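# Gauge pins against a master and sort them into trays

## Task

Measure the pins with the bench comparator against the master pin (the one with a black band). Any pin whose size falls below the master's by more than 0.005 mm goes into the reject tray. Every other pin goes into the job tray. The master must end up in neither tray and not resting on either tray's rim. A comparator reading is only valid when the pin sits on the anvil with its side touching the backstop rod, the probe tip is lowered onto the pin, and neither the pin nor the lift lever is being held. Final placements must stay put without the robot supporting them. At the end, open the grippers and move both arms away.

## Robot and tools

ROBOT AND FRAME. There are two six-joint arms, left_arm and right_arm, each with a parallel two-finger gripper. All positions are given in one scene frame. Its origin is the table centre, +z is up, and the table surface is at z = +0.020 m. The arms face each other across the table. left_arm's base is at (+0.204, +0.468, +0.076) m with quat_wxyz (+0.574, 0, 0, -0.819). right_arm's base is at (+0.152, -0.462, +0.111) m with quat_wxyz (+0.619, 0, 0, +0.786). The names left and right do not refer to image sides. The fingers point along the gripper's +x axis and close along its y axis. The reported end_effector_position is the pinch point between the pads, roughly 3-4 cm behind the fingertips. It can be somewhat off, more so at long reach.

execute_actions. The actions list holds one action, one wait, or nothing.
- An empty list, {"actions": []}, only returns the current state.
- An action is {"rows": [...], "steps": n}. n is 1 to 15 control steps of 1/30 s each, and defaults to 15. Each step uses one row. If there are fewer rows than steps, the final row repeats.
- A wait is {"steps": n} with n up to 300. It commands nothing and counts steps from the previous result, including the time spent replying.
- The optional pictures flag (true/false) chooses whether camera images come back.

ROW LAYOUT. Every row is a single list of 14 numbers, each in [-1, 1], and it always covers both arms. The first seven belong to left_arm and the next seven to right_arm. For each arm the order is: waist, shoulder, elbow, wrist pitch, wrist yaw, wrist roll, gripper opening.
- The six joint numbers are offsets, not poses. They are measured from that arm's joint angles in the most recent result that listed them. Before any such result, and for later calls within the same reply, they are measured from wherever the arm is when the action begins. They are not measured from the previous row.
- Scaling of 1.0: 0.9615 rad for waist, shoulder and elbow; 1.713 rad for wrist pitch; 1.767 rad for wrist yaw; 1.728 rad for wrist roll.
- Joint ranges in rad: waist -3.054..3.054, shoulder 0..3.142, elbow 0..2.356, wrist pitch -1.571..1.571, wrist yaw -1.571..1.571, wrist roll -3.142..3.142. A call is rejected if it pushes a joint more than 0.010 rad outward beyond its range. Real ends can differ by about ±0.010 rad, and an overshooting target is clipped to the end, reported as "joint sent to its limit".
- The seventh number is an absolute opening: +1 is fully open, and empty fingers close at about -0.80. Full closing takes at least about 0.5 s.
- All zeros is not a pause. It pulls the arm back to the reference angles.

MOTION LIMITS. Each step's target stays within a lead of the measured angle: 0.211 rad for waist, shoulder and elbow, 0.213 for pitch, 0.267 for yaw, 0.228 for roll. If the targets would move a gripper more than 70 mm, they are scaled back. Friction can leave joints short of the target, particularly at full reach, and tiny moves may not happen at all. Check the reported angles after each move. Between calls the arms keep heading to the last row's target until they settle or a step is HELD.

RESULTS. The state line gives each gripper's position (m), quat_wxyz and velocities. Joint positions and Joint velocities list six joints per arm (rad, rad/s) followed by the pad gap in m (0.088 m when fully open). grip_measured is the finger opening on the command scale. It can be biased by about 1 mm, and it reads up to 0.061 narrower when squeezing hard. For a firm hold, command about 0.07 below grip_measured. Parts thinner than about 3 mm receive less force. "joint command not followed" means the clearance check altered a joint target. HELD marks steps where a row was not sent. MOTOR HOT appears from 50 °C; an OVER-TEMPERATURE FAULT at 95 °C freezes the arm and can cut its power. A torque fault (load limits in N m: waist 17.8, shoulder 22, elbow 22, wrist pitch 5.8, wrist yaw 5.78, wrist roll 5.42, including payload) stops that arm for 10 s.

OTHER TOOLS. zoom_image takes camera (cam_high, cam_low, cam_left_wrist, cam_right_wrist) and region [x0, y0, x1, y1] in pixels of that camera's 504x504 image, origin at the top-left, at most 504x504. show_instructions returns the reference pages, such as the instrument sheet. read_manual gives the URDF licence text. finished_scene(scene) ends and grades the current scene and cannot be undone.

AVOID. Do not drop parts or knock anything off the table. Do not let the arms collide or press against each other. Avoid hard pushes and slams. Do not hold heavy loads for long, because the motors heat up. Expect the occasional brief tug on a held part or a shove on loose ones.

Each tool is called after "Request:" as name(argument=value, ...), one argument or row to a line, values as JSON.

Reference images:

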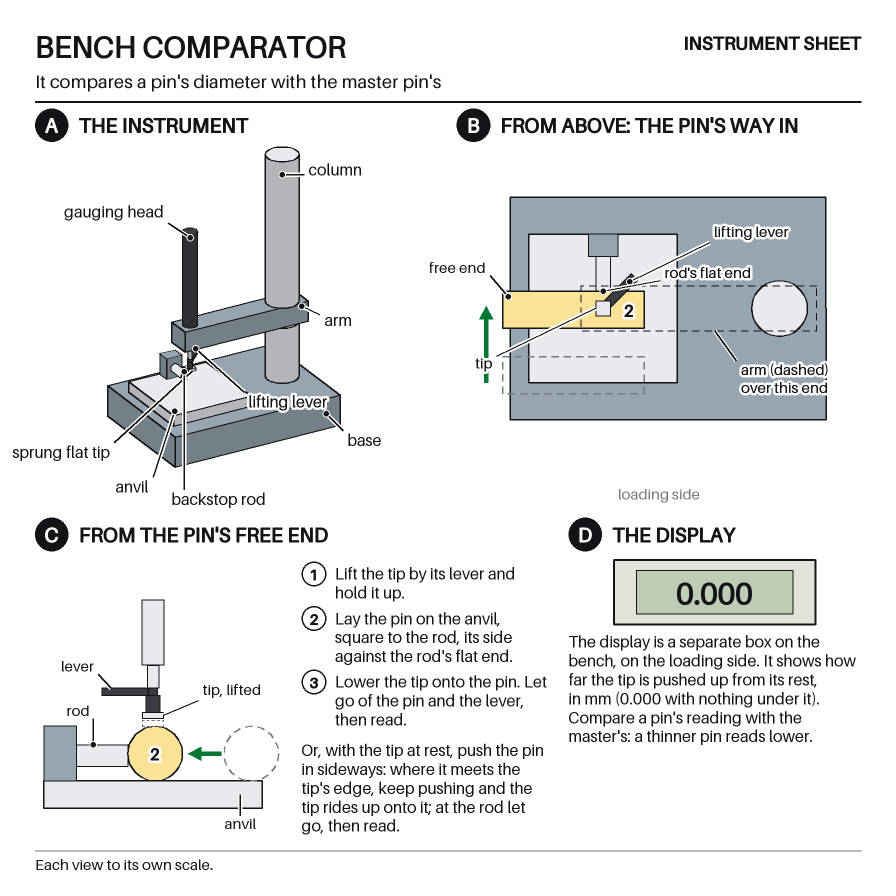

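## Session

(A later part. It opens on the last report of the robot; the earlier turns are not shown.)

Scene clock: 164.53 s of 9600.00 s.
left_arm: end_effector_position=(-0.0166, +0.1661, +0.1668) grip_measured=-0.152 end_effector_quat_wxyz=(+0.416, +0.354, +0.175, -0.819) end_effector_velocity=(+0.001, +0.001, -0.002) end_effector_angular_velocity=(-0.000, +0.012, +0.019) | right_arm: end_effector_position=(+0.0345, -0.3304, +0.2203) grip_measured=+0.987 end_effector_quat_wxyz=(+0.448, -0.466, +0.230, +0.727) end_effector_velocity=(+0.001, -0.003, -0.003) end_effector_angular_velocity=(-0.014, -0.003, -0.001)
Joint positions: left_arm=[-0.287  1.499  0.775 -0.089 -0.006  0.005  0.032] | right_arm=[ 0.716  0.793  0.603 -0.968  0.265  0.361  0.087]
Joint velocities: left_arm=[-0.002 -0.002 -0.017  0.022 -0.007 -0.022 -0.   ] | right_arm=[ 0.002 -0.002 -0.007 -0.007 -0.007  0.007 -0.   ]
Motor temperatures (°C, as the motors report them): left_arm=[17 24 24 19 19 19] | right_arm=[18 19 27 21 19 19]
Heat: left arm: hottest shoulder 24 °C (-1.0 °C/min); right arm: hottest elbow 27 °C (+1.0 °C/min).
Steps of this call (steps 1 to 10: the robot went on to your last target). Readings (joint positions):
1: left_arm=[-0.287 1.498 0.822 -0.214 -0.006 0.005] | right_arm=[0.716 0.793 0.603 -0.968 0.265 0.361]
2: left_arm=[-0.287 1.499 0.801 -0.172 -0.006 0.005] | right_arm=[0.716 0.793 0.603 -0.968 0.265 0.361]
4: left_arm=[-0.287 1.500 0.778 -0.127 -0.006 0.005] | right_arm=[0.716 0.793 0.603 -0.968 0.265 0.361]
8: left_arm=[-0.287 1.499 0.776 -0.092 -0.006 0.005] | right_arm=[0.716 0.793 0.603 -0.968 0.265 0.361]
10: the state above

Now intermediate (1.49,.415,.275): dq2 -.36→-.375, dq3 .364→.213.

Request:
execute_actions(
  actions=[
    {"rows":[[0,-0.01,-0.375,0.213,0,0,-0.15,0,0,0,0,0,0,1]],"steps":15},
  ],
)

Scene clock: 167.53 s of 9600.00 s.
left_arm: end_effector_position=(+0.0153, +0.2095, +0.0988) grip_measured=-0.152 end_effector_quat_wxyz=(+0.417, +0.350, +0.173, -0.821) end_effector_velocity=(+0.003, -0.000, -0.001) end_effector_angular_velocity=(+0.006, -0.005, +0.029) | right_arm: end_effector_position=(+0.0345, -0.3304, +0.2203) grip_measured=+0.987 end_effector_quat_wxyz=(+0.448, -0.466, +0.230, +0.727) end_effector_velocity=(+0.001, -0.002, -0.001) end_effector_angular_velocity=(-0.009, -0.005, +0.012)
Joint positions: left_arm=[-0.287  1.492  0.418  0.273 -0.006  0.005  0.032] | right_arm=[ 0.716  0.793  0.603 -0.968  0.265  0.361  0.087]
Joint velocities: left_arm=[-0.002 -0.002 -0.002 -0.007 -0.022 -0.022 -0.   ] | right_arm=[ 0.002 -0.002 -0.002 -0.007 -0.007 -0.007 -0.   ]
Motor temperatures (°C, as the motors report them): left_arm=[17 24 24 19 19 19] | right_arm=[18 19 27 21 19 19]
Heat: left arm: hottest shoulder 24 °C (-1.0 °C/min); right arm: hottest elbow 27 °C (+1.0 °C/min).
Steps of this call (steps 1 to 30: the robot went on to your last target; steps 31 to 75: nothing new was sent; steps 76 to 90: all 15 steps of this action). Readings (joint positions):
76: left_arm=[-0.287 1.497 0.737 -0.017 -0.006 0.005] | right_arm=[0.716 0.793 0.603 -0.968 0.265 0.361]
77: left_arm=[-0.287 1.488 0.685 0.063 -0.006 0.005] | right_arm=[0.716 0.793 0.603 -0.968 0.265 0.361]
79: left_arm=[-0.287 1.481 0.566 0.175 -0.006 0.005] | right_arm=[0.716 0.793 0.603 -0.968 0.265 0.361]
83: left_arm=[-0.287 1.494 0.425 0.237 -0.006 0.005] | right_arm=[0.716 0.793 0.603 -0.968 0.265 0.361]
90: the state above

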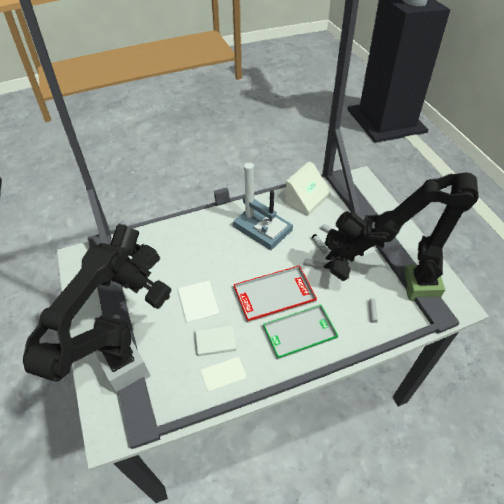

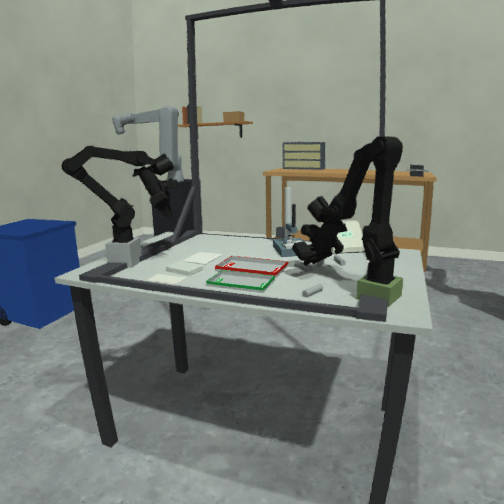

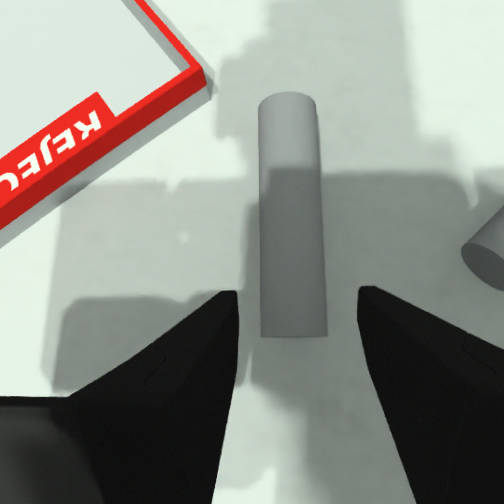

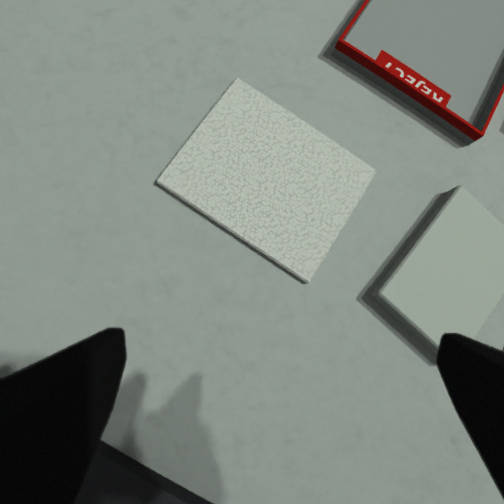

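Descend to (1.831,.480,.551).

Request:
execute_actions(
  actions=[
    {"rows":[[0,0.35,0.065,0.161,0,0,-0.15,0,0,0,0,0,0,1]],"steps":15},
  ],
)

Scene clock: 170.07 s of 9600.00 s.
left_arm: end_effector_position=(-0.0090, +0.1769, +0.0729) grip_measured=-0.152 end_effector_quat_wxyz=(+0.422, +0.321, +0.159, -0.833) end_effector_velocity=(+0.002, -0.001, -0.000) end_effector_angular_velocity=(-0.007, -0.006, +0.019) | right_arm: end_effector_position=(+0.0345, -0.3304, +0.2203) grip_measured=+0.987 end_effector_quat_wxyz=(+0.448, -0.466, +0.230, +0.727) end_effector_velocity=(+0.003, -0.000, -0.001) end_effector_angular_velocity=(+0.002, -0.013, +0.001)
Joint positions: left_arm=[-0.287  1.776  0.484  0.56  -0.004  0.005  0.032] | right_arm=[ 0.716  0.793  0.603 -0.968  0.265  0.361  0.087]
Joint velocities: left_arm=[-0.002  0.002 -0.002  0.007 -0.022 -0.007 -0.   ] | right_arm=[-0.002 -0.002 -0.002 -0.007  0.007 -0.007 -0.   ]
Motor temperatures (°C, as the motors report them): left_arm=[17 23 24 20 19 19] | right_arm=[18 19 27 21 19 19]
Heat: left arm: hottest elbow 24 °C (-1.0 °C/min); right arm: hottest elbow 27 °C (+1.0 °C/min).
Steps of this call (steps 1 to 15: the robot went on to your last target; steps 16 to 61: nothing new was sent; steps 62 to 76: all 15 steps of this action). Readings (joint positions):
62: left_arm=[-0.287 1.528 0.421 0.322 -0.006 0.005] | right_arm=[0.716 0.793 0.603 -0.968 0.265 0.361]
63: left_arm=[-0.287 1.586 0.435 0.399 -0.006 0.005] | right_arm=[0.716 0.793 0.603 -0.968 0.265 0.361]
65: left_arm=[-0.287 1.711 0.473 0.488 -0.006 0.005] | right_arm=[0.716 0.793 0.603 -0.968 0.265 0.361]
69: left_arm=[-0.287 1.769 0.484 0.546 -0.004 0.005] | right_arm=[0.716 0.793 0.603 -0.968 0.265 0.361]
76: the state above

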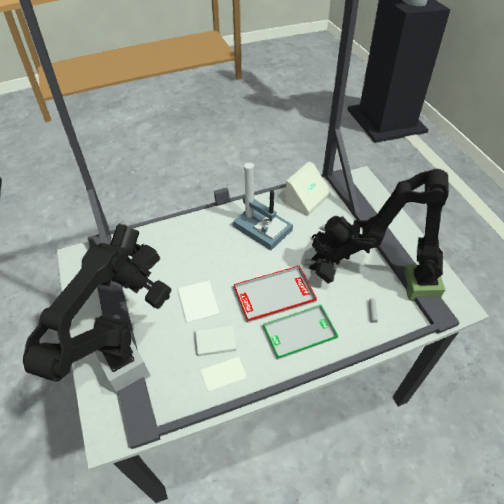

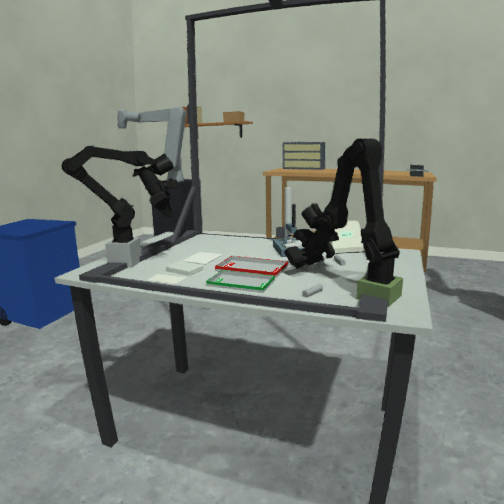

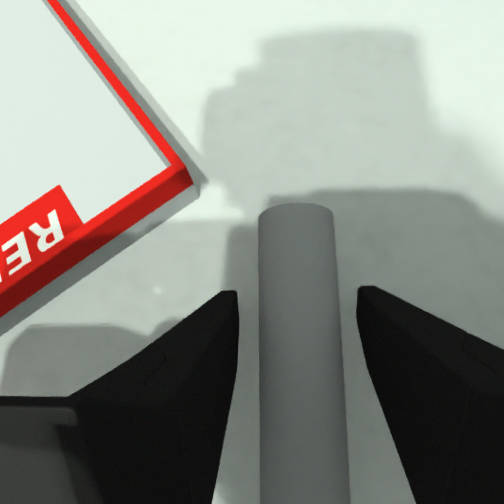

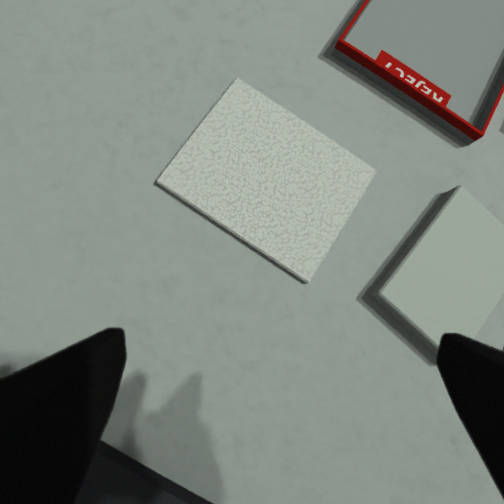

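Request:
execute_actions(
  actions=[
    {"rows":[[0,0.065,0,-0.005,0,0,-0.15,0,0,0,0,0,0,1]],"steps":15},
  ],
)

Scene clock: 176.17 s of 9600.00 s.
left_arm: end_effector_position=(-0.0091, +0.1769, +0.0722) grip_measured=-0.152 end_effector_quat_wxyz=(+0.422, +0.321, +0.159, -0.833) end_effector_velocity=(+0.002, +0.003, -0.003) end_effector_angular_velocity=(+0.018, -0.013, +0.008) | right_arm: end_effector_position=(+0.0345, -0.3304, +0.2203) grip_measured=+0.987 end_effector_quat_wxyz=(+0.448, -0.466, +0.230, +0.727) end_effector_velocity=(+0.002, -0.001, -0.001) end_effector_angular_velocity=(-0.011, +0.001, -0.011)
Joint positions: left_arm=[-0.287  1.779  0.484  0.562 -0.003  0.005  0.032] | right_arm=[ 0.716  0.793  0.603 -0.968  0.265  0.361  0.087]
Joint velocities: left_arm=[-0.002 -0.002 -0.002 -0.022 -0.007 -0.007 -0.   ] | right_arm=[-0.007 -0.002 -0.002 -0.007 -0.007  0.007 -0.   ]
Motor temperatures (°C, as the motors report them): left_arm=[17 22 23 20 19 19] | right_arm=[18 19 27 21 19 19]
Heat: left arm: hottest elbow 23 °C (-3.0 °C/min); right arm: hottest elbow 27 °C (+1.0 °C/min).
Steps of this call (steps 1 to 15: the robot went on to your last target; steps 16 to 90: nothing new was sent; then 2.60 s passed at rest; steps 91 to 105: all 15 steps of this action). Readings (joint positions):
91: left_arm=[-0.287 1.778 0.484 0.561 -0.003 0.005] | right_arm=[0.716 0.793 0.603 -0.968 0.265 0.361]
92: left_arm=[-0.287 1.778 0.484 0.561 -0.003 0.005] | right_arm=[0.716 0.793 0.603 -0.968 0.265 0.361]
94: left_arm=[-0.287 1.778 0.484 0.562 -0.003 0.005] | right_arm=[0.716 0.793 0.603 -0.968 0.265 0.361]
98: left_arm=[-0.287 1.779 0.484 0.562 -0.003 0.005] | right_arm=[0.716 0.793 0.603 -0.968 0.265 0.361]
105: the state above

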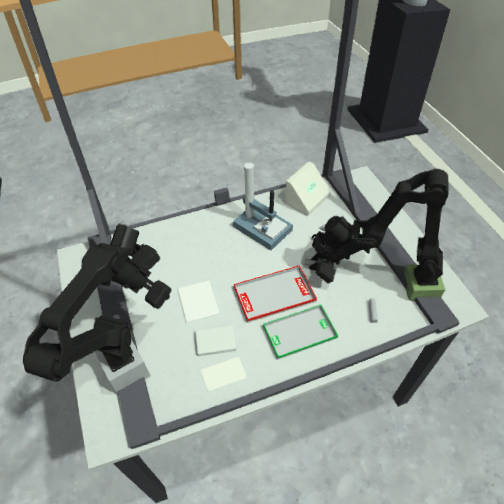

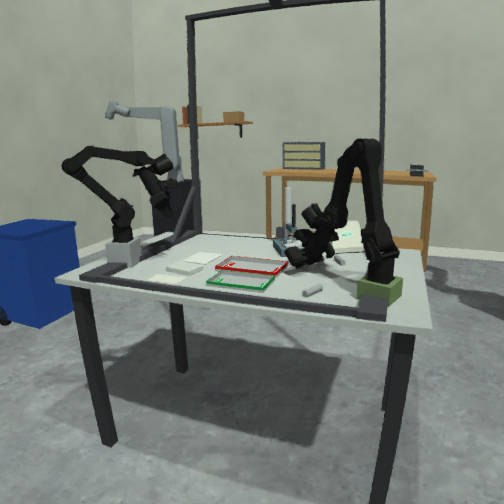

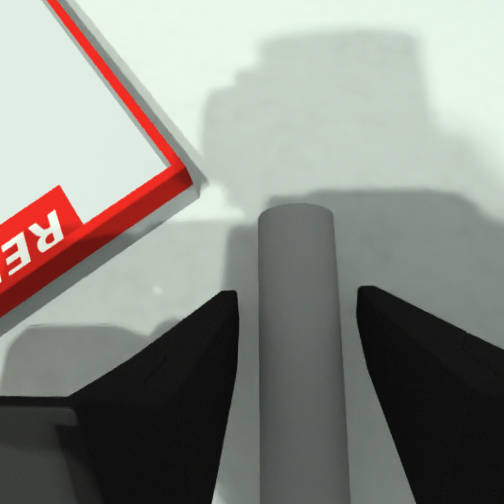

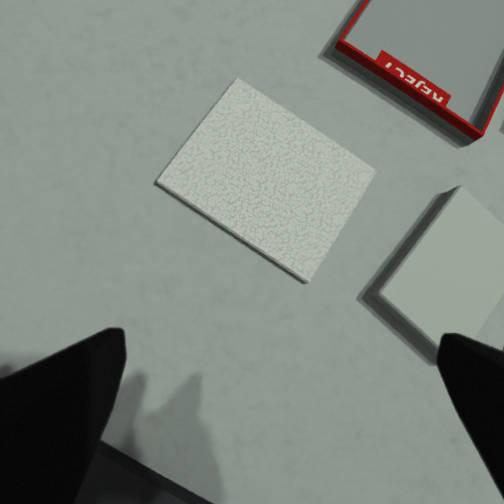

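Request:
zoom_image(
  camera="cam_low",
  region=[260, 130, 420, 310],
)

Request:
zoom_image(
  camera="cam_high",
  region=[280, 160, 480, 320],
)

Region (260, 130, 420, 310) of cam_low's 504x504 image, scaled by 2.800, with more detail than that image has.

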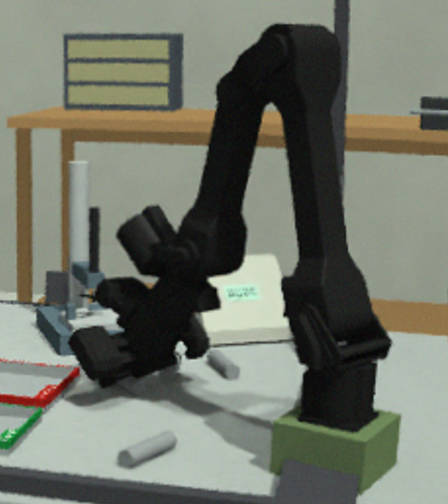

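Region (280, 160, 480, 320) of cam_high's 504x504 image, scaled by 2.520, with more detail than that image has; it fills the top 403 rows of this view, and the rest is white.

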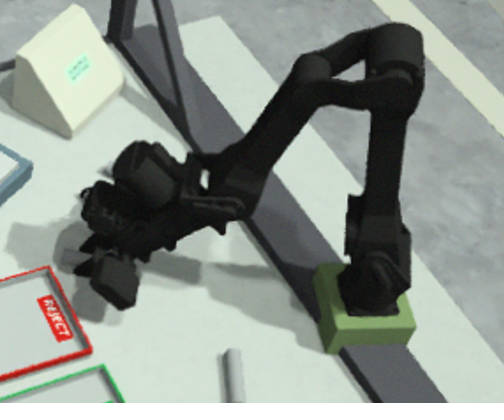

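Request:
execute_actions(
  actions=[
    {"rows":[[0,-0.06,-0.03,-0.02,0,0,-0.15,0,0,0,0,0,0,1],[0,-0.06,-0.03,-0.02,0,0,-0.15,0,0,0,0,0,0,1],[0,-0.06,-0.03,-0.02,0,0,-0.15,0,0,0,0,0,0,1],[0,-0.06,-0.03,-0.02,0,0,-0.15,0,0,0,0,0,0,1],[0,-0.06,-0.03,-0.02,0,0,-0.33,0,0,0,0,0,0,1],[0,-0.06,-0.03,-0.02,0,0,-0.33,0,0,0,0,0,0,1],[0,-0.06,-0.03,-0.02,0,0,-0.33,0,0,0,0,0,0,1],[0,0.04,-0.03,-0.02,0,0,-0.33,0,0,0,0,0,0,1]],"steps":15},
  ],
)

Scene clock: 196.33 s of 9600.00 s.
left_arm: end_effector_position=(-0.0052, +0.1829, +0.0715) grip_measured=-0.324 end_effector_quat_wxyz=(+0.420, +0.327, +0.162, -0.831) end_effector_velocity=(+0.000, +0.003, -0.004) end_effector_angular_velocity=(+0.026, +0.007, +0.007) | right_arm: end_effector_position=(+0.0345, -0.3304, +0.2203) grip_measured=+0.987 end_effector_quat_wxyz=(+0.448, -0.466, +0.230, +0.727) end_effector_velocity=(+0.005, -0.002, -0.002) end_effector_angular_velocity=(-0.004, -0.031, +0.014)
Joint positions: left_arm=[-0.287  1.756  0.465  0.544 -0.     0.005  0.023] | right_arm=[ 0.716  0.793  0.603 -0.968  0.265  0.361  0.087]
Joint velocities: left_arm=[-0.002  0.007 -0.002 -0.007  0.007 -0.022 -0.001] | right_arm=[-0.002 -0.002 -0.002 -0.022  0.007 -0.022 -0.   ]
Motor temperatures (°C, as the motors report them): left_arm=[17 21 23 19 19 19] | right_arm=[18 19 27 21 19 19]
Heat: left arm: hottest elbow 23 °C (-1.0 °C/min); right arm: hottest elbow 27 °C (+0.0 °C/min).
Steps of this call (steps 1 to 15: the robot went on to your last target; steps 16 to 90: nothing new was sent; then 16.67 s passed at rest; steps 91 to 105: all 15 steps of this action). Readings (joint positions):
91: left_arm=[-0.287 1.763 0.482 0.558 -0.003 0.005] | right_arm=[0.716 0.793 0.603 -0.968 0.265 0.361]
92: left_arm=[-0.287 1.752 0.480 0.547 -0.003 0.005] | right_arm=[0.716 0.793 0.603 -0.968 0.265 0.361]
94: left_arm=[-0.287 1.740 0.471 0.538 -0.003 0.005] | right_arm=[0.716 0.793 0.603 -0.968 0.265 0.361]
98: left_arm=[-0.287 1.744 0.465 0.534 -0.002 0.005] | right_arm=[0.716 0.793 0.603 -0.968 0.265 0.361]
105: the state above

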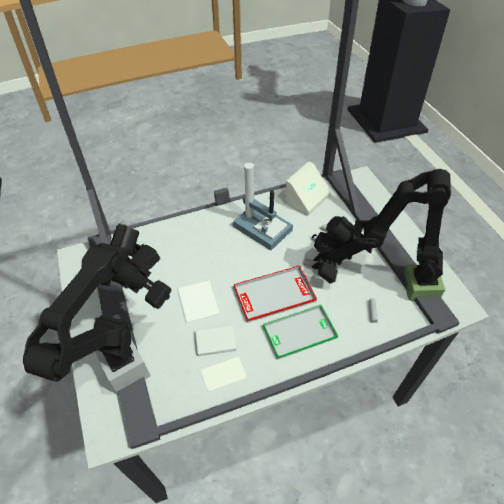

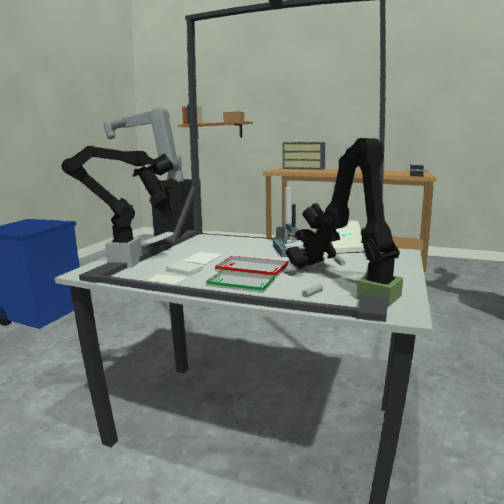

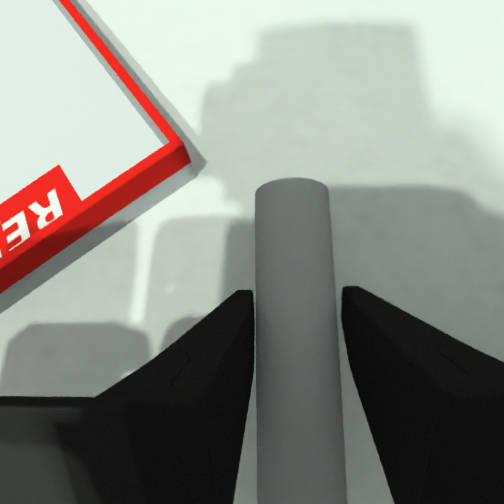

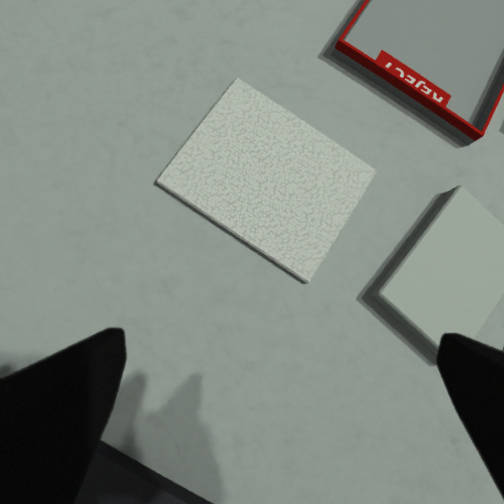

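Request:
execute_actions(
  actions=[
    {"rows":[[0,-0.09,-0.099,0.008,0,0,-0.33,0,0,0,0,0,0,1]],"steps":15},
  ],
)

Scene clock: 208.17 s of 9600.00 s.
left_arm: end_effector_position=(+0.0065, +0.1990, +0.0765) grip_measured=-0.328 end_effector_quat_wxyz=(+0.420, +0.321, +0.160, -0.833) end_effector_velocity=(+0.002, -0.000, +0.000) end_effector_angular_velocity=(+0.002, -0.001, +0.013) | right_arm: end_effector_position=(+0.0345, -0.3304, +0.2203) grip_measured=+0.987 end_effector_quat_wxyz=(+0.448, -0.466, +0.230, +0.727) end_effector_velocity=(+0.003, -0.000, -0.001) end_effector_angular_velocity=(+0.002, -0.013, +0.001)
Joint positions: left_arm=[-0.287  1.674  0.382  0.558  0.     0.005  0.023] | right_arm=[ 0.716  0.793  0.603 -0.968  0.265  0.361  0.087]
Joint velocities: left_arm=[ 0.002 -0.007 -0.002 -0.007 -0.007 -0.007 -0.   ] | right_arm=[-0.002 -0.002 -0.002 -0.007  0.007 -0.007 -0.   ]
Motor temperatures (°C, as the motors report them): left_arm=[17 20 23 19 19 19] | right_arm=[18 19 28 21 19 19]
Heat: left arm: hottest elbow 23 °C (-1.0 °C/min); right arm: hottest elbow 28 °C (+1.0 °C/min).
Steps of this call (steps 1 to 15: the robot went on to your last target; steps 16 to 90: nothing new was sent; then 8.33 s passed at rest; steps 91 to 105: all 15 steps of this action). Readings (joint positions):
91: left_arm=[-0.287 1.736 0.453 0.551 0.000 0.005] | right_arm=[0.716 0.793 0.603 -0.968 0.265 0.361]
92: left_arm=[-0.287 1.719 0.434 0.552 0.000 0.005] | right_arm=[0.716 0.793 0.603 -0.968 0.265 0.361]
94: left_arm=[-0.287 1.690 0.401 0.554 0.000 0.005] | right_arm=[0.716 0.793 0.603 -0.968 0.265 0.361]
98: left_arm=[-0.287 1.677 0.385 0.557 0.000 0.005] | right_arm=[0.716 0.793 0.603 -0.968 0.265 0.361]
105: the state above

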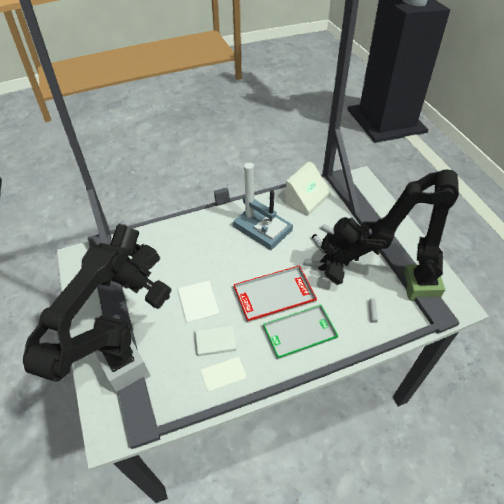

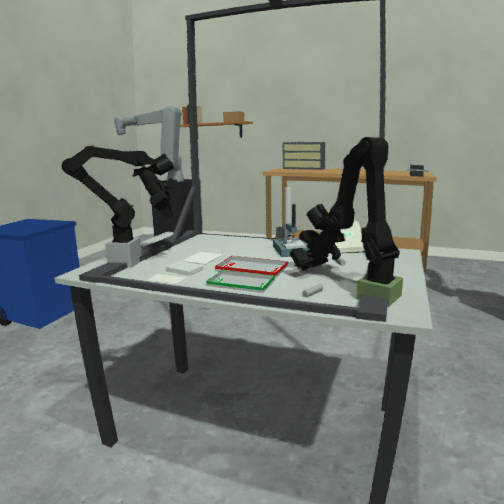

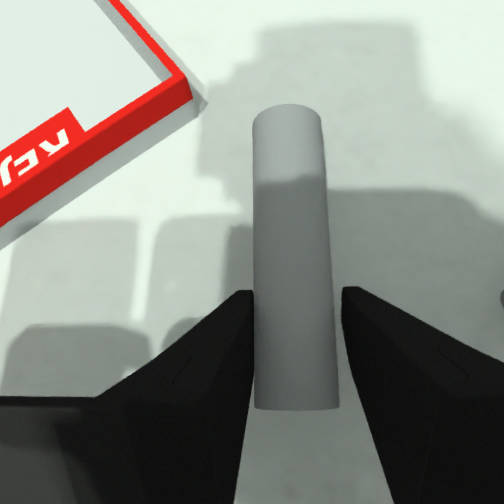

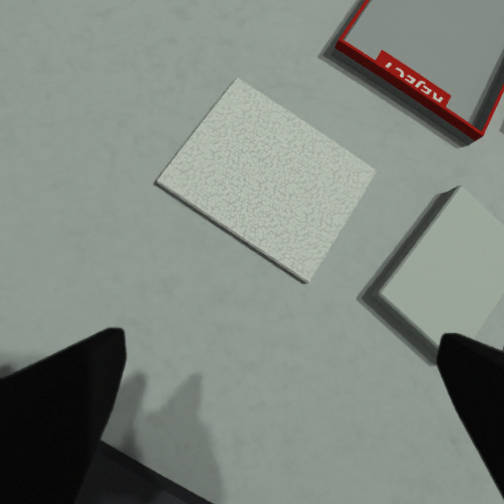

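Request:
execute_actions(
  actions=[
    {"rows":[[0,0.03,0,0.015,0,0,-0.33,0,0,0,0,0,0,1],[0,0.03,0,0.015,0,0,-0.33,0,0,0,0,0,0,1],[0,0.03,0,0.015,0,0,-0.33,0,0,0,0,0,0,1],[0,0.03,0,0.015,0,0,-0.33,0,0,0,0,0,0,1],[0,0.03,0,0.015,0,0,-0.33,0,0,0,0,0,0,1],[0,0.03,0,0.015,0,0,-0.33,0,0,0,0,0,0,1],[0,0.03,0,0.015,0,0,-0.56,0,0,0,0,0,0,1]],"steps":15},
  ],
)

Scene clock: 214.77 s of 9600.00 s.
left_arm: end_effector_position=(+0.0048, +0.1976, +0.0763) grip_measured=-0.447 end_effector_quat_wxyz=(+0.420, +0.316, +0.158, -0.836) end_effector_velocity=(+0.002, +0.001, -0.001) end_effector_angular_velocity=(+0.001, -0.012, +0.014) | right_arm: end_effector_position=(+0.0345, -0.3304, +0.2203) grip_measured=+0.987 end_effector_quat_wxyz=(+0.448, -0.466, +0.230, +0.727) end_effector_velocity=(+0.002, -0.001, -0.001) end_effector_angular_velocity=(-0.009, -0.005, +0.002)
Joint positions: left_arm=[-0.287  1.687  0.381  0.583  0.002  0.005  0.017] | right_arm=[ 0.716  0.793  0.603 -0.968  0.265  0.361  0.087]
Joint velocities: left_arm=[-0.007 -0.002 -0.002 -0.007 -0.022 -0.007 -0.   ] | right_arm=[-0.007 -0.002 -0.002 -0.007 -0.007 -0.007 -0.   ]
Motor temperatures (°C, as the motors report them): left_arm=[17 20 23 20 19 19] | right_arm=[18 19 28 21 19 19]
Heat: left arm: hottest elbow 23 °C (-1.0 °C/min); right arm: hottest elbow 28 °C (+1.0 °C/min).
Steps of this call (steps 1 to 15: the robot went on to your last target; steps 16 to 90: nothing new was sent; then 3.10 s passed at rest; steps 91 to 105: all 15 steps of this action). Readings (joint positions):
91: left_arm=[-0.287 1.677 0.381 0.563 0.000 0.005] | right_arm=[0.716 0.793 0.603 -0.968 0.265 0.361]
92: left_arm=[-0.287 1.680 0.381 0.568 0.000 0.005] | right_arm=[0.716 0.793 0.603 -0.968 0.265 0.361]
94: left_arm=[-0.287 1.683 0.381 0.576 0.000 0.005] | right_arm=[0.716 0.793 0.603 -0.968 0.265 0.361]
98: left_arm=[-0.287 1.687 0.381 0.582 0.002 0.005] | right_arm=[0.716 0.793 0.603 -0.968 0.265 0.361]
105: the state above

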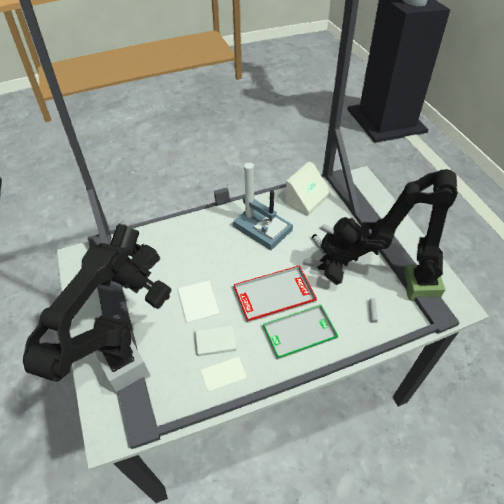

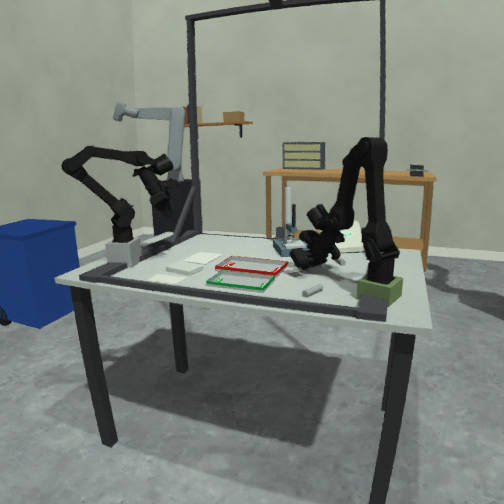

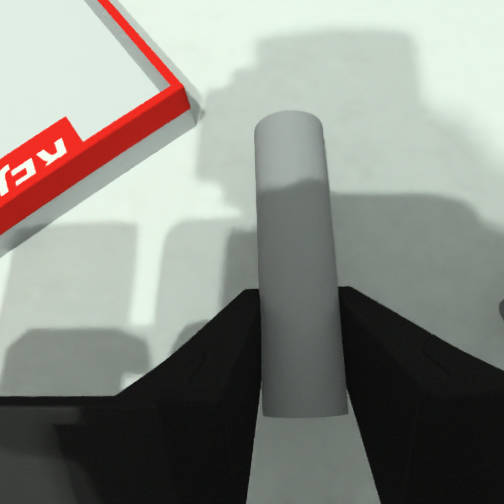

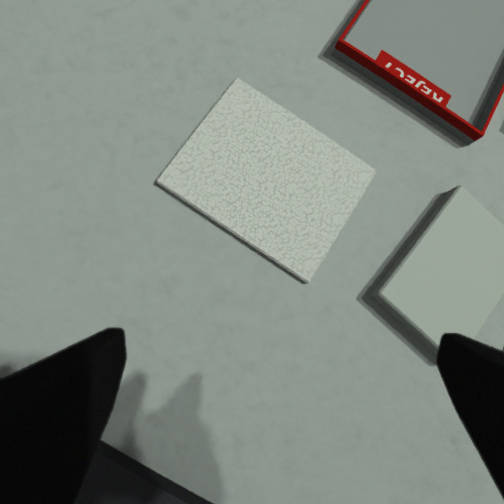

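Request:
execute_actions(
  actions=[
    {"rows":[[0,-0.05,0.2,-0.08,0,0,-0.56,0,0,0,0,0,0,1],[0,-0.05,0.2,-0.08,0,0,-0.56,0,0,0,0,0,0,1],[0,-0.05,0.2,-0.08,0,0,-0.56,0,0,0,0,0,0,1],[0,-0.05,0.2,-0.08,0,0,-0.56,0,0,0,0,0,0,1],[0,0.05,0.5,-0.18,0,0,-0.56,0,0,0,0,0,0,1],[0,0.05,0.5,-0.18,0,0,-0.56,0,0,0,0,0,0,1],[-0.1,0.05,0.5,-0.18,0,0,-0.56,0,0,0,0,0,0,1],[-0.22,0.2,0.795,-0.263,0,0,-0.56,0,0,0,0,0,0,1],[-0.22,0.2,0.795,-0.263,0,0,-0.56,0,0,0,0,0,0,1],[-0.22,0.2,0.795,-0.263,0,0,-0.56,0,0,0,0,0,0,1],[-0.22,0.326,0.795,-0.263,0,0,-0.56,0,0,0,0,0,0,1]],"steps":15},
  ],
  pictures=false,
)

Request:
execute_actions(
  actions=[
    {"steps":12},
  ],
)

Scene clock: 225.47 s of 9600.00 s.
left_arm: end_effector_position=(-0.1664, +0.1452, +0.1296) grip_measured=-0.447 end_effector_quat_wxyz=(+0.326, +0.330, +0.122, -0.877) end_effector_velocity=(-0.104, -0.043, +0.021) end_effector_angular_velocity=(-0.000, +0.016, -0.071) | right_arm: end_effector_position=(+0.0345, -0.3304, +0.2203) grip_measured=+0.987 end_effector_quat_wxyz=(+0.448, -0.466, +0.230, +0.727) end_effector_velocity=(+0.000, +0.002, +0.000) end_effector_angular_velocity=(+0.009, +0.005, -0.012)
Joint positions: left_arm=[-0.506  1.975  1.106  0.15   0.005  0.005  0.017] | right_arm=[ 0.716  0.793  0.603 -0.968  0.265  0.361  0.087]
Joint velocities: left_arm=[-0.071  0.286  0.525 -0.227  0.007 -0.007 -0.   ] | right_arm=[-0.002 -0.002 -0.002  0.007  0.007  0.007 -0.   ]
Motor temperatures (°C, as the motors report them): left_arm=[17 20 23 21 19 19] | right_arm=[18 19 28 21 19 19]
Heat: left arm: hottest elbow 23 °C (-1.0 °C/min); right arm: hottest elbow 28 °C (+1.0 °C/min).
Steps of this call (steps 1 to 15: the robot went on to your last target; steps 16 to 90: nothing new was sent; then 7.20 s passed at rest; steps 91 to 105: all 15 steps of this action). Readings (joint positions):
91: left_arm=[-0.287 1.678 0.412 0.537 0.002 0.005] | right_arm=[0.716 0.793 0.603 -0.968 0.265 0.361]
92: left_arm=[-0.287 1.674 0.450 0.492 0.002 0.005] | right_arm=[0.716 0.793 0.603 -0.968 0.265 0.361]
94: left_arm=[-0.287 1.670 0.514 0.477 0.002 0.005] | right_arm=[0.716 0.793 0.603 -0.968 0.265 0.361]
98: left_arm=[-0.323 1.740 0.744 0.296 -0.014 0.005] | right_arm=[0.716 0.793 0.603 -0.968 0.265 0.361]
105: the state above

Scene clock: 225.87 s of 9600.00 s.
left_arm: end_effector_position=(-0.1686, +0.1411, +0.1278) grip_measured=-0.447 end_effector_quat_wxyz=(+0.327, +0.334, +0.124, -0.875) end_effector_velocity=(+0.000, +0.001, -0.004) end_effector_angular_velocity=(+0.000, -0.016, -0.002) | right_arm: end_effector_position=(+0.0345, -0.3304, +0.2203) grip_measured=+0.987 end_effector_quat_wxyz=(+0.448, -0.466, +0.230, +0.727) end_effector_velocity=(+0.000, -0.004, -0.004) end_effector_angular_velocity=(-0.022, -0.001, +0.013)
Joint positions: left_arm=[-0.502  1.994  1.132  0.133  0.005  0.005  0.017] | right_arm=[ 0.716  0.793  0.603 -0.968  0.265  0.361  0.087]
Joint velocities: left_arm=[-0.002  0.007  0.002 -0.007 -0.007  0.007 -0.   ] | right_arm=[-0.002 -0.002 -0.007 -0.007 -0.022 -0.007 -0.   ]
Motor temperatures (°C, as the motors report them): left_arm=[17 20 23 21 19 19] | right_arm=[18 19 28 21 19 19]
Heat: left arm: hottest elbow 23 °C (-1.0 °C/min); right arm: hottest elbow 28 °C (+1.0 °C/min).
Steps of this call (steps 1 to 12: the robot went on to your last target). Readings (joint positions):
1: left_arm=[-0.506 1.981 1.118 0.144 0.005 0.005] | right_arm=[0.716 0.793 0.603 -0.968 0.265 0.361]
2: left_arm=[-0.505 1.985 1.124 0.139 0.005 0.005] | right_arm=[0.716 0.793 0.603 -0.968 0.265 0.361]
4: left_arm=[-0.503 1.991 1.127 0.135 0.005 0.005] | right_arm=[0.716 0.793 0.603 -0.968 0.265 0.361]
8: left_arm=[-0.502 1.993 1.131 0.133 0.005 0.005] | right_arm=[0.716 0.793 0.603 -0.968 0.265 0.361]
12: the state above

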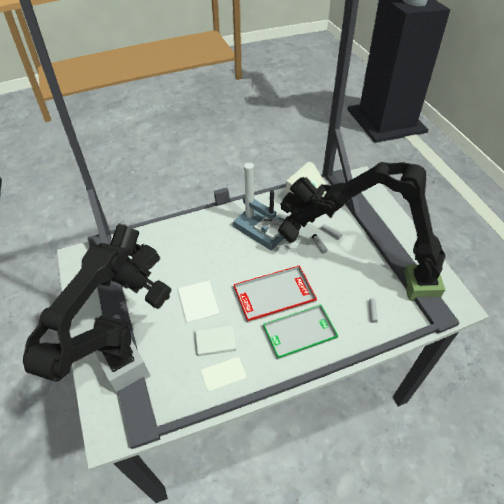

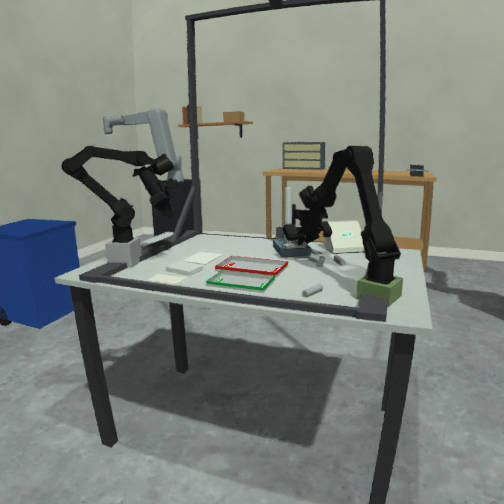

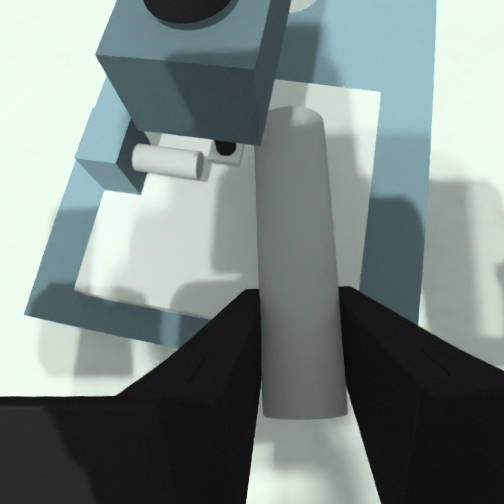

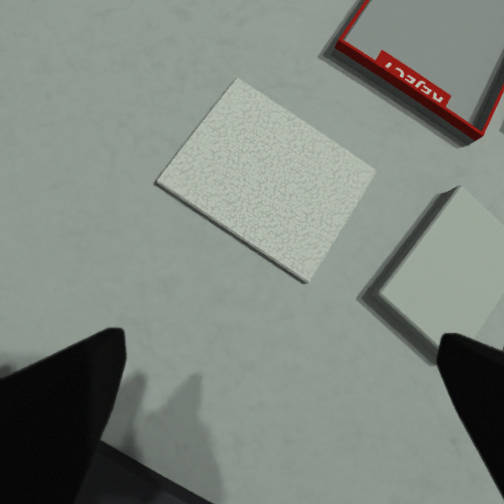

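Request:
execute_actions(
  actions=[
    {"rows":[[0,0,0,0,0.074,0.067,-0.56,0,0,0,0,0,0,1],[0,0,0,0,0.074,0.067,-0.56,0,0,0,0,0,0,1],[0,0,0,0,0.074,0.067,-0.56,0,0,0,0,0,0,1],[0,0,0,0,0.074,0.067,-0.56,0,0,0,0,0,0,1],[0,0,0,0,0.074,0.067,-0.56,0,0,0,0,0,0,1],[0,0.035,0,0.02,0.074,0.067,-0.56,0,0,0,0,0,0,1]],"steps":15},
  ],
)

Scene clock: 240.33 s of 9600.00 s.
left_arm: end_effector_position=(-0.1819, +0.1522, +0.1261) grip_measured=-0.447 end_effector_quat_wxyz=(+0.257, +0.334, +0.092, -0.902) end_effector_velocity=(-0.001, +0.003, -0.003) end_effector_angular_velocity=(-0.007, -0.008, -0.007) | right_arm: end_effector_position=(+0.0345, -0.3304, +0.2203) grip_measured=+0.987 end_effector_quat_wxyz=(+0.448, -0.466, +0.230, +0.727) end_effector_velocity=(-0.000, -0.003, -0.001) end_effector_angular_velocity=(-0.014, +0.000, +0.026)
Joint positions: left_arm=[-0.5    2.009  1.132  0.162  0.125  0.116  0.017] | right_arm=[ 0.716  0.793  0.603 -0.968  0.265  0.361  0.087]
Joint velocities: left_arm=[-0.007  0.002 -0.007  0.007 -0.007  0.007 -0.   ] | right_arm=[-0.002 -0.007 -0.002 -0.007 -0.022 -0.022  0.   ]
Motor temperatures (°C, as the motors report them): left_arm=[17 22 24 21 19 19] | right_arm=[18 19 28 21 19 19]
Heat: left arm: hottest elbow 24 °C (+1.0 °C/min); right arm: hottest elbow 28 °C (+1.0 °C/min).
Steps of this call (steps 1 to 30: the robot went on to your last target; steps 31 to 90: nothing new was sent; then 10.97 s passed at rest; steps 91 to 105: all 15 steps of this action). Readings (joint positions):
91: left_arm=[-0.500 1.994 1.132 0.133 0.025 0.031] | right_arm=[0.716 0.793 0.603 -0.968 0.265 0.361]
92: left_arm=[-0.498 1.994 1.132 0.133 0.062 0.060] | right_arm=[0.716 0.793 0.603 -0.968 0.265 0.361]
94: left_arm=[-0.499 1.994 1.132 0.132 0.102 0.092] | right_arm=[0.716 0.793 0.603 -0.968 0.265 0.361]
98: left_arm=[-0.500 2.005 1.132 0.153 0.122 0.112] | right_arm=[0.716 0.793 0.603 -0.968 0.265 0.361]
105: the state above

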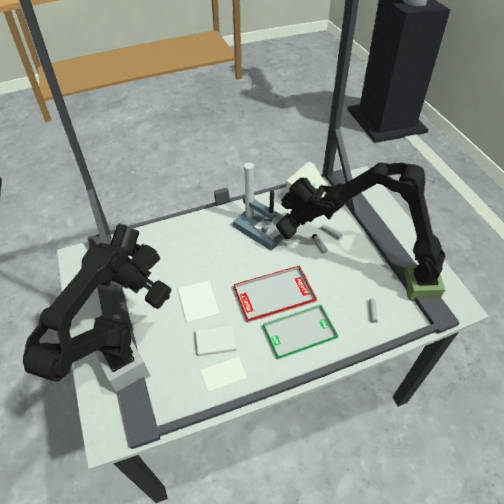

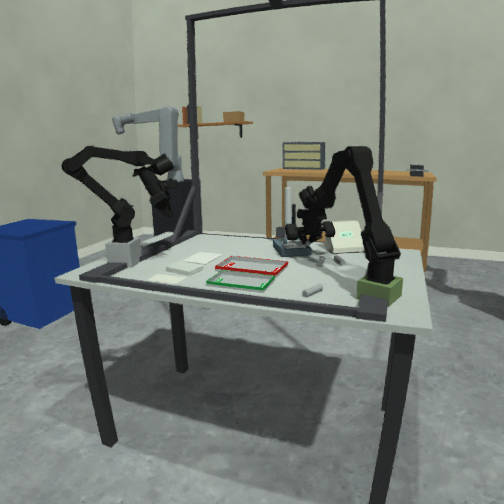

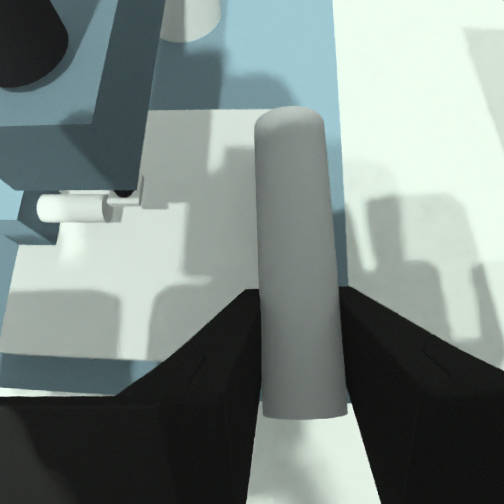

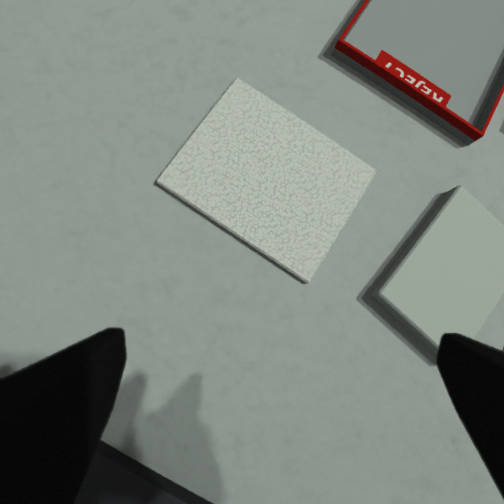

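Request:
execute_actions(
  actions=[
    {"rows":[[0.035,0,0,0,0,0,-0.56,0,0,0,0,0,0,1],[0.035,0,0,0,0,0,-0.56,0,0,0,0,0,0,1],[0.035,0,0,0,0,0,-0.56,0,0,0,0,0,0,1],[0.035,0,0,0,0,0,-0.56,0,0,0,0,0,0,1],[0.035,0.04,0,0.022,0,0,-0.56,0,0,0,0,0,0,1],[0.035,0.04,0,0.022,0,0,-0.56,0,0,0,0,0,0,1],[0.035,0.073,0,0.041,0,0,-0.56,0,0,0,0,0,0,1]],"steps":15},
  ],
)

Scene clock: 248.03 s of 9600.00 s.
left_arm: end_effector_position=(-0.1804, +0.1364, +0.1232) grip_measured=-0.447 end_effector_quat_wxyz=(+0.268, +0.315, +0.088, -0.906) end_effector_velocity=(+0.001, -0.002, -0.001) end_effector_angular_velocity=(-0.016, -0.011, +0.010) | right_arm: end_effector_position=(+0.0345, -0.3304, +0.2203) grip_measured=+0.987 end_effector_quat_wxyz=(+0.448, -0.466, +0.230, +0.727) end_effector_velocity=(-0.000, -0.003, -0.003) end_effector_angular_velocity=(-0.020, -0.008, +0.026)
Joint positions: left_arm=[-0.472  2.043  1.136  0.233  0.135  0.118  0.017] | right_arm=[ 0.716  0.793  0.603 -0.968  0.265  0.361  0.087]
Joint velocities: left_arm=[-0.002  0.002 -0.002  0.007 -0.022  0.007 -0.   ] | right_arm=[-0.002  0.002 -0.002 -0.007 -0.022 -0.022 -0.   ]
Motor temperatures (°C, as the motors report them): left_arm=[17 23 24 22 19 19] | right_arm=[18 19 28 21 19 19]
Heat: left arm: hottest elbow 24 °C (+1.0 °C/min); right arm: hottest elbow 28 °C (+1.0 °C/min).
Steps of this call (steps 1 to 15: the robot went on to your last target; steps 16 to 90: nothing new was sent; then 4.20 s passed at rest; steps 91 to 105: all 15 steps of this action). Readings (joint positions):
91: left_arm=[-0.498 2.011 1.132 0.167 0.131 0.118] | right_arm=[0.716 0.793 0.603 -0.968 0.265 0.361]
92: left_arm=[-0.495 2.011 1.132 0.167 0.135 0.118] | right_arm=[0.716 0.793 0.603 -0.968 0.265 0.361]
94: left_arm=[-0.487 2.011 1.132 0.167 0.135 0.118] | right_arm=[0.716 0.793 0.603 -0.968 0.265 0.361]
98: left_arm=[-0.474 2.031 1.133 0.210 0.135 0.118] | right_arm=[0.716 0.793 0.603 -0.968 0.265 0.361]
105: the state above

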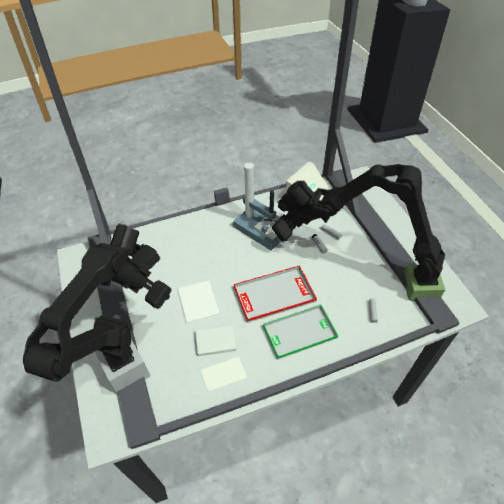

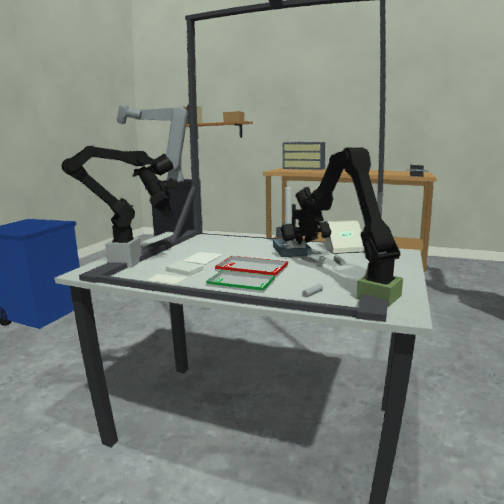

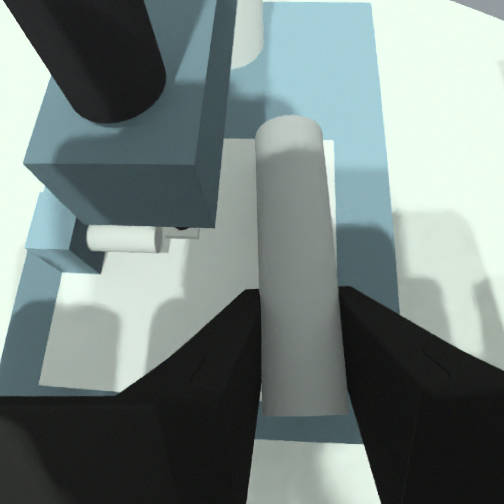

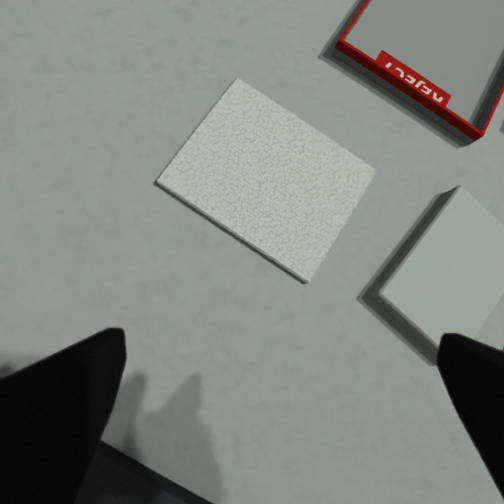

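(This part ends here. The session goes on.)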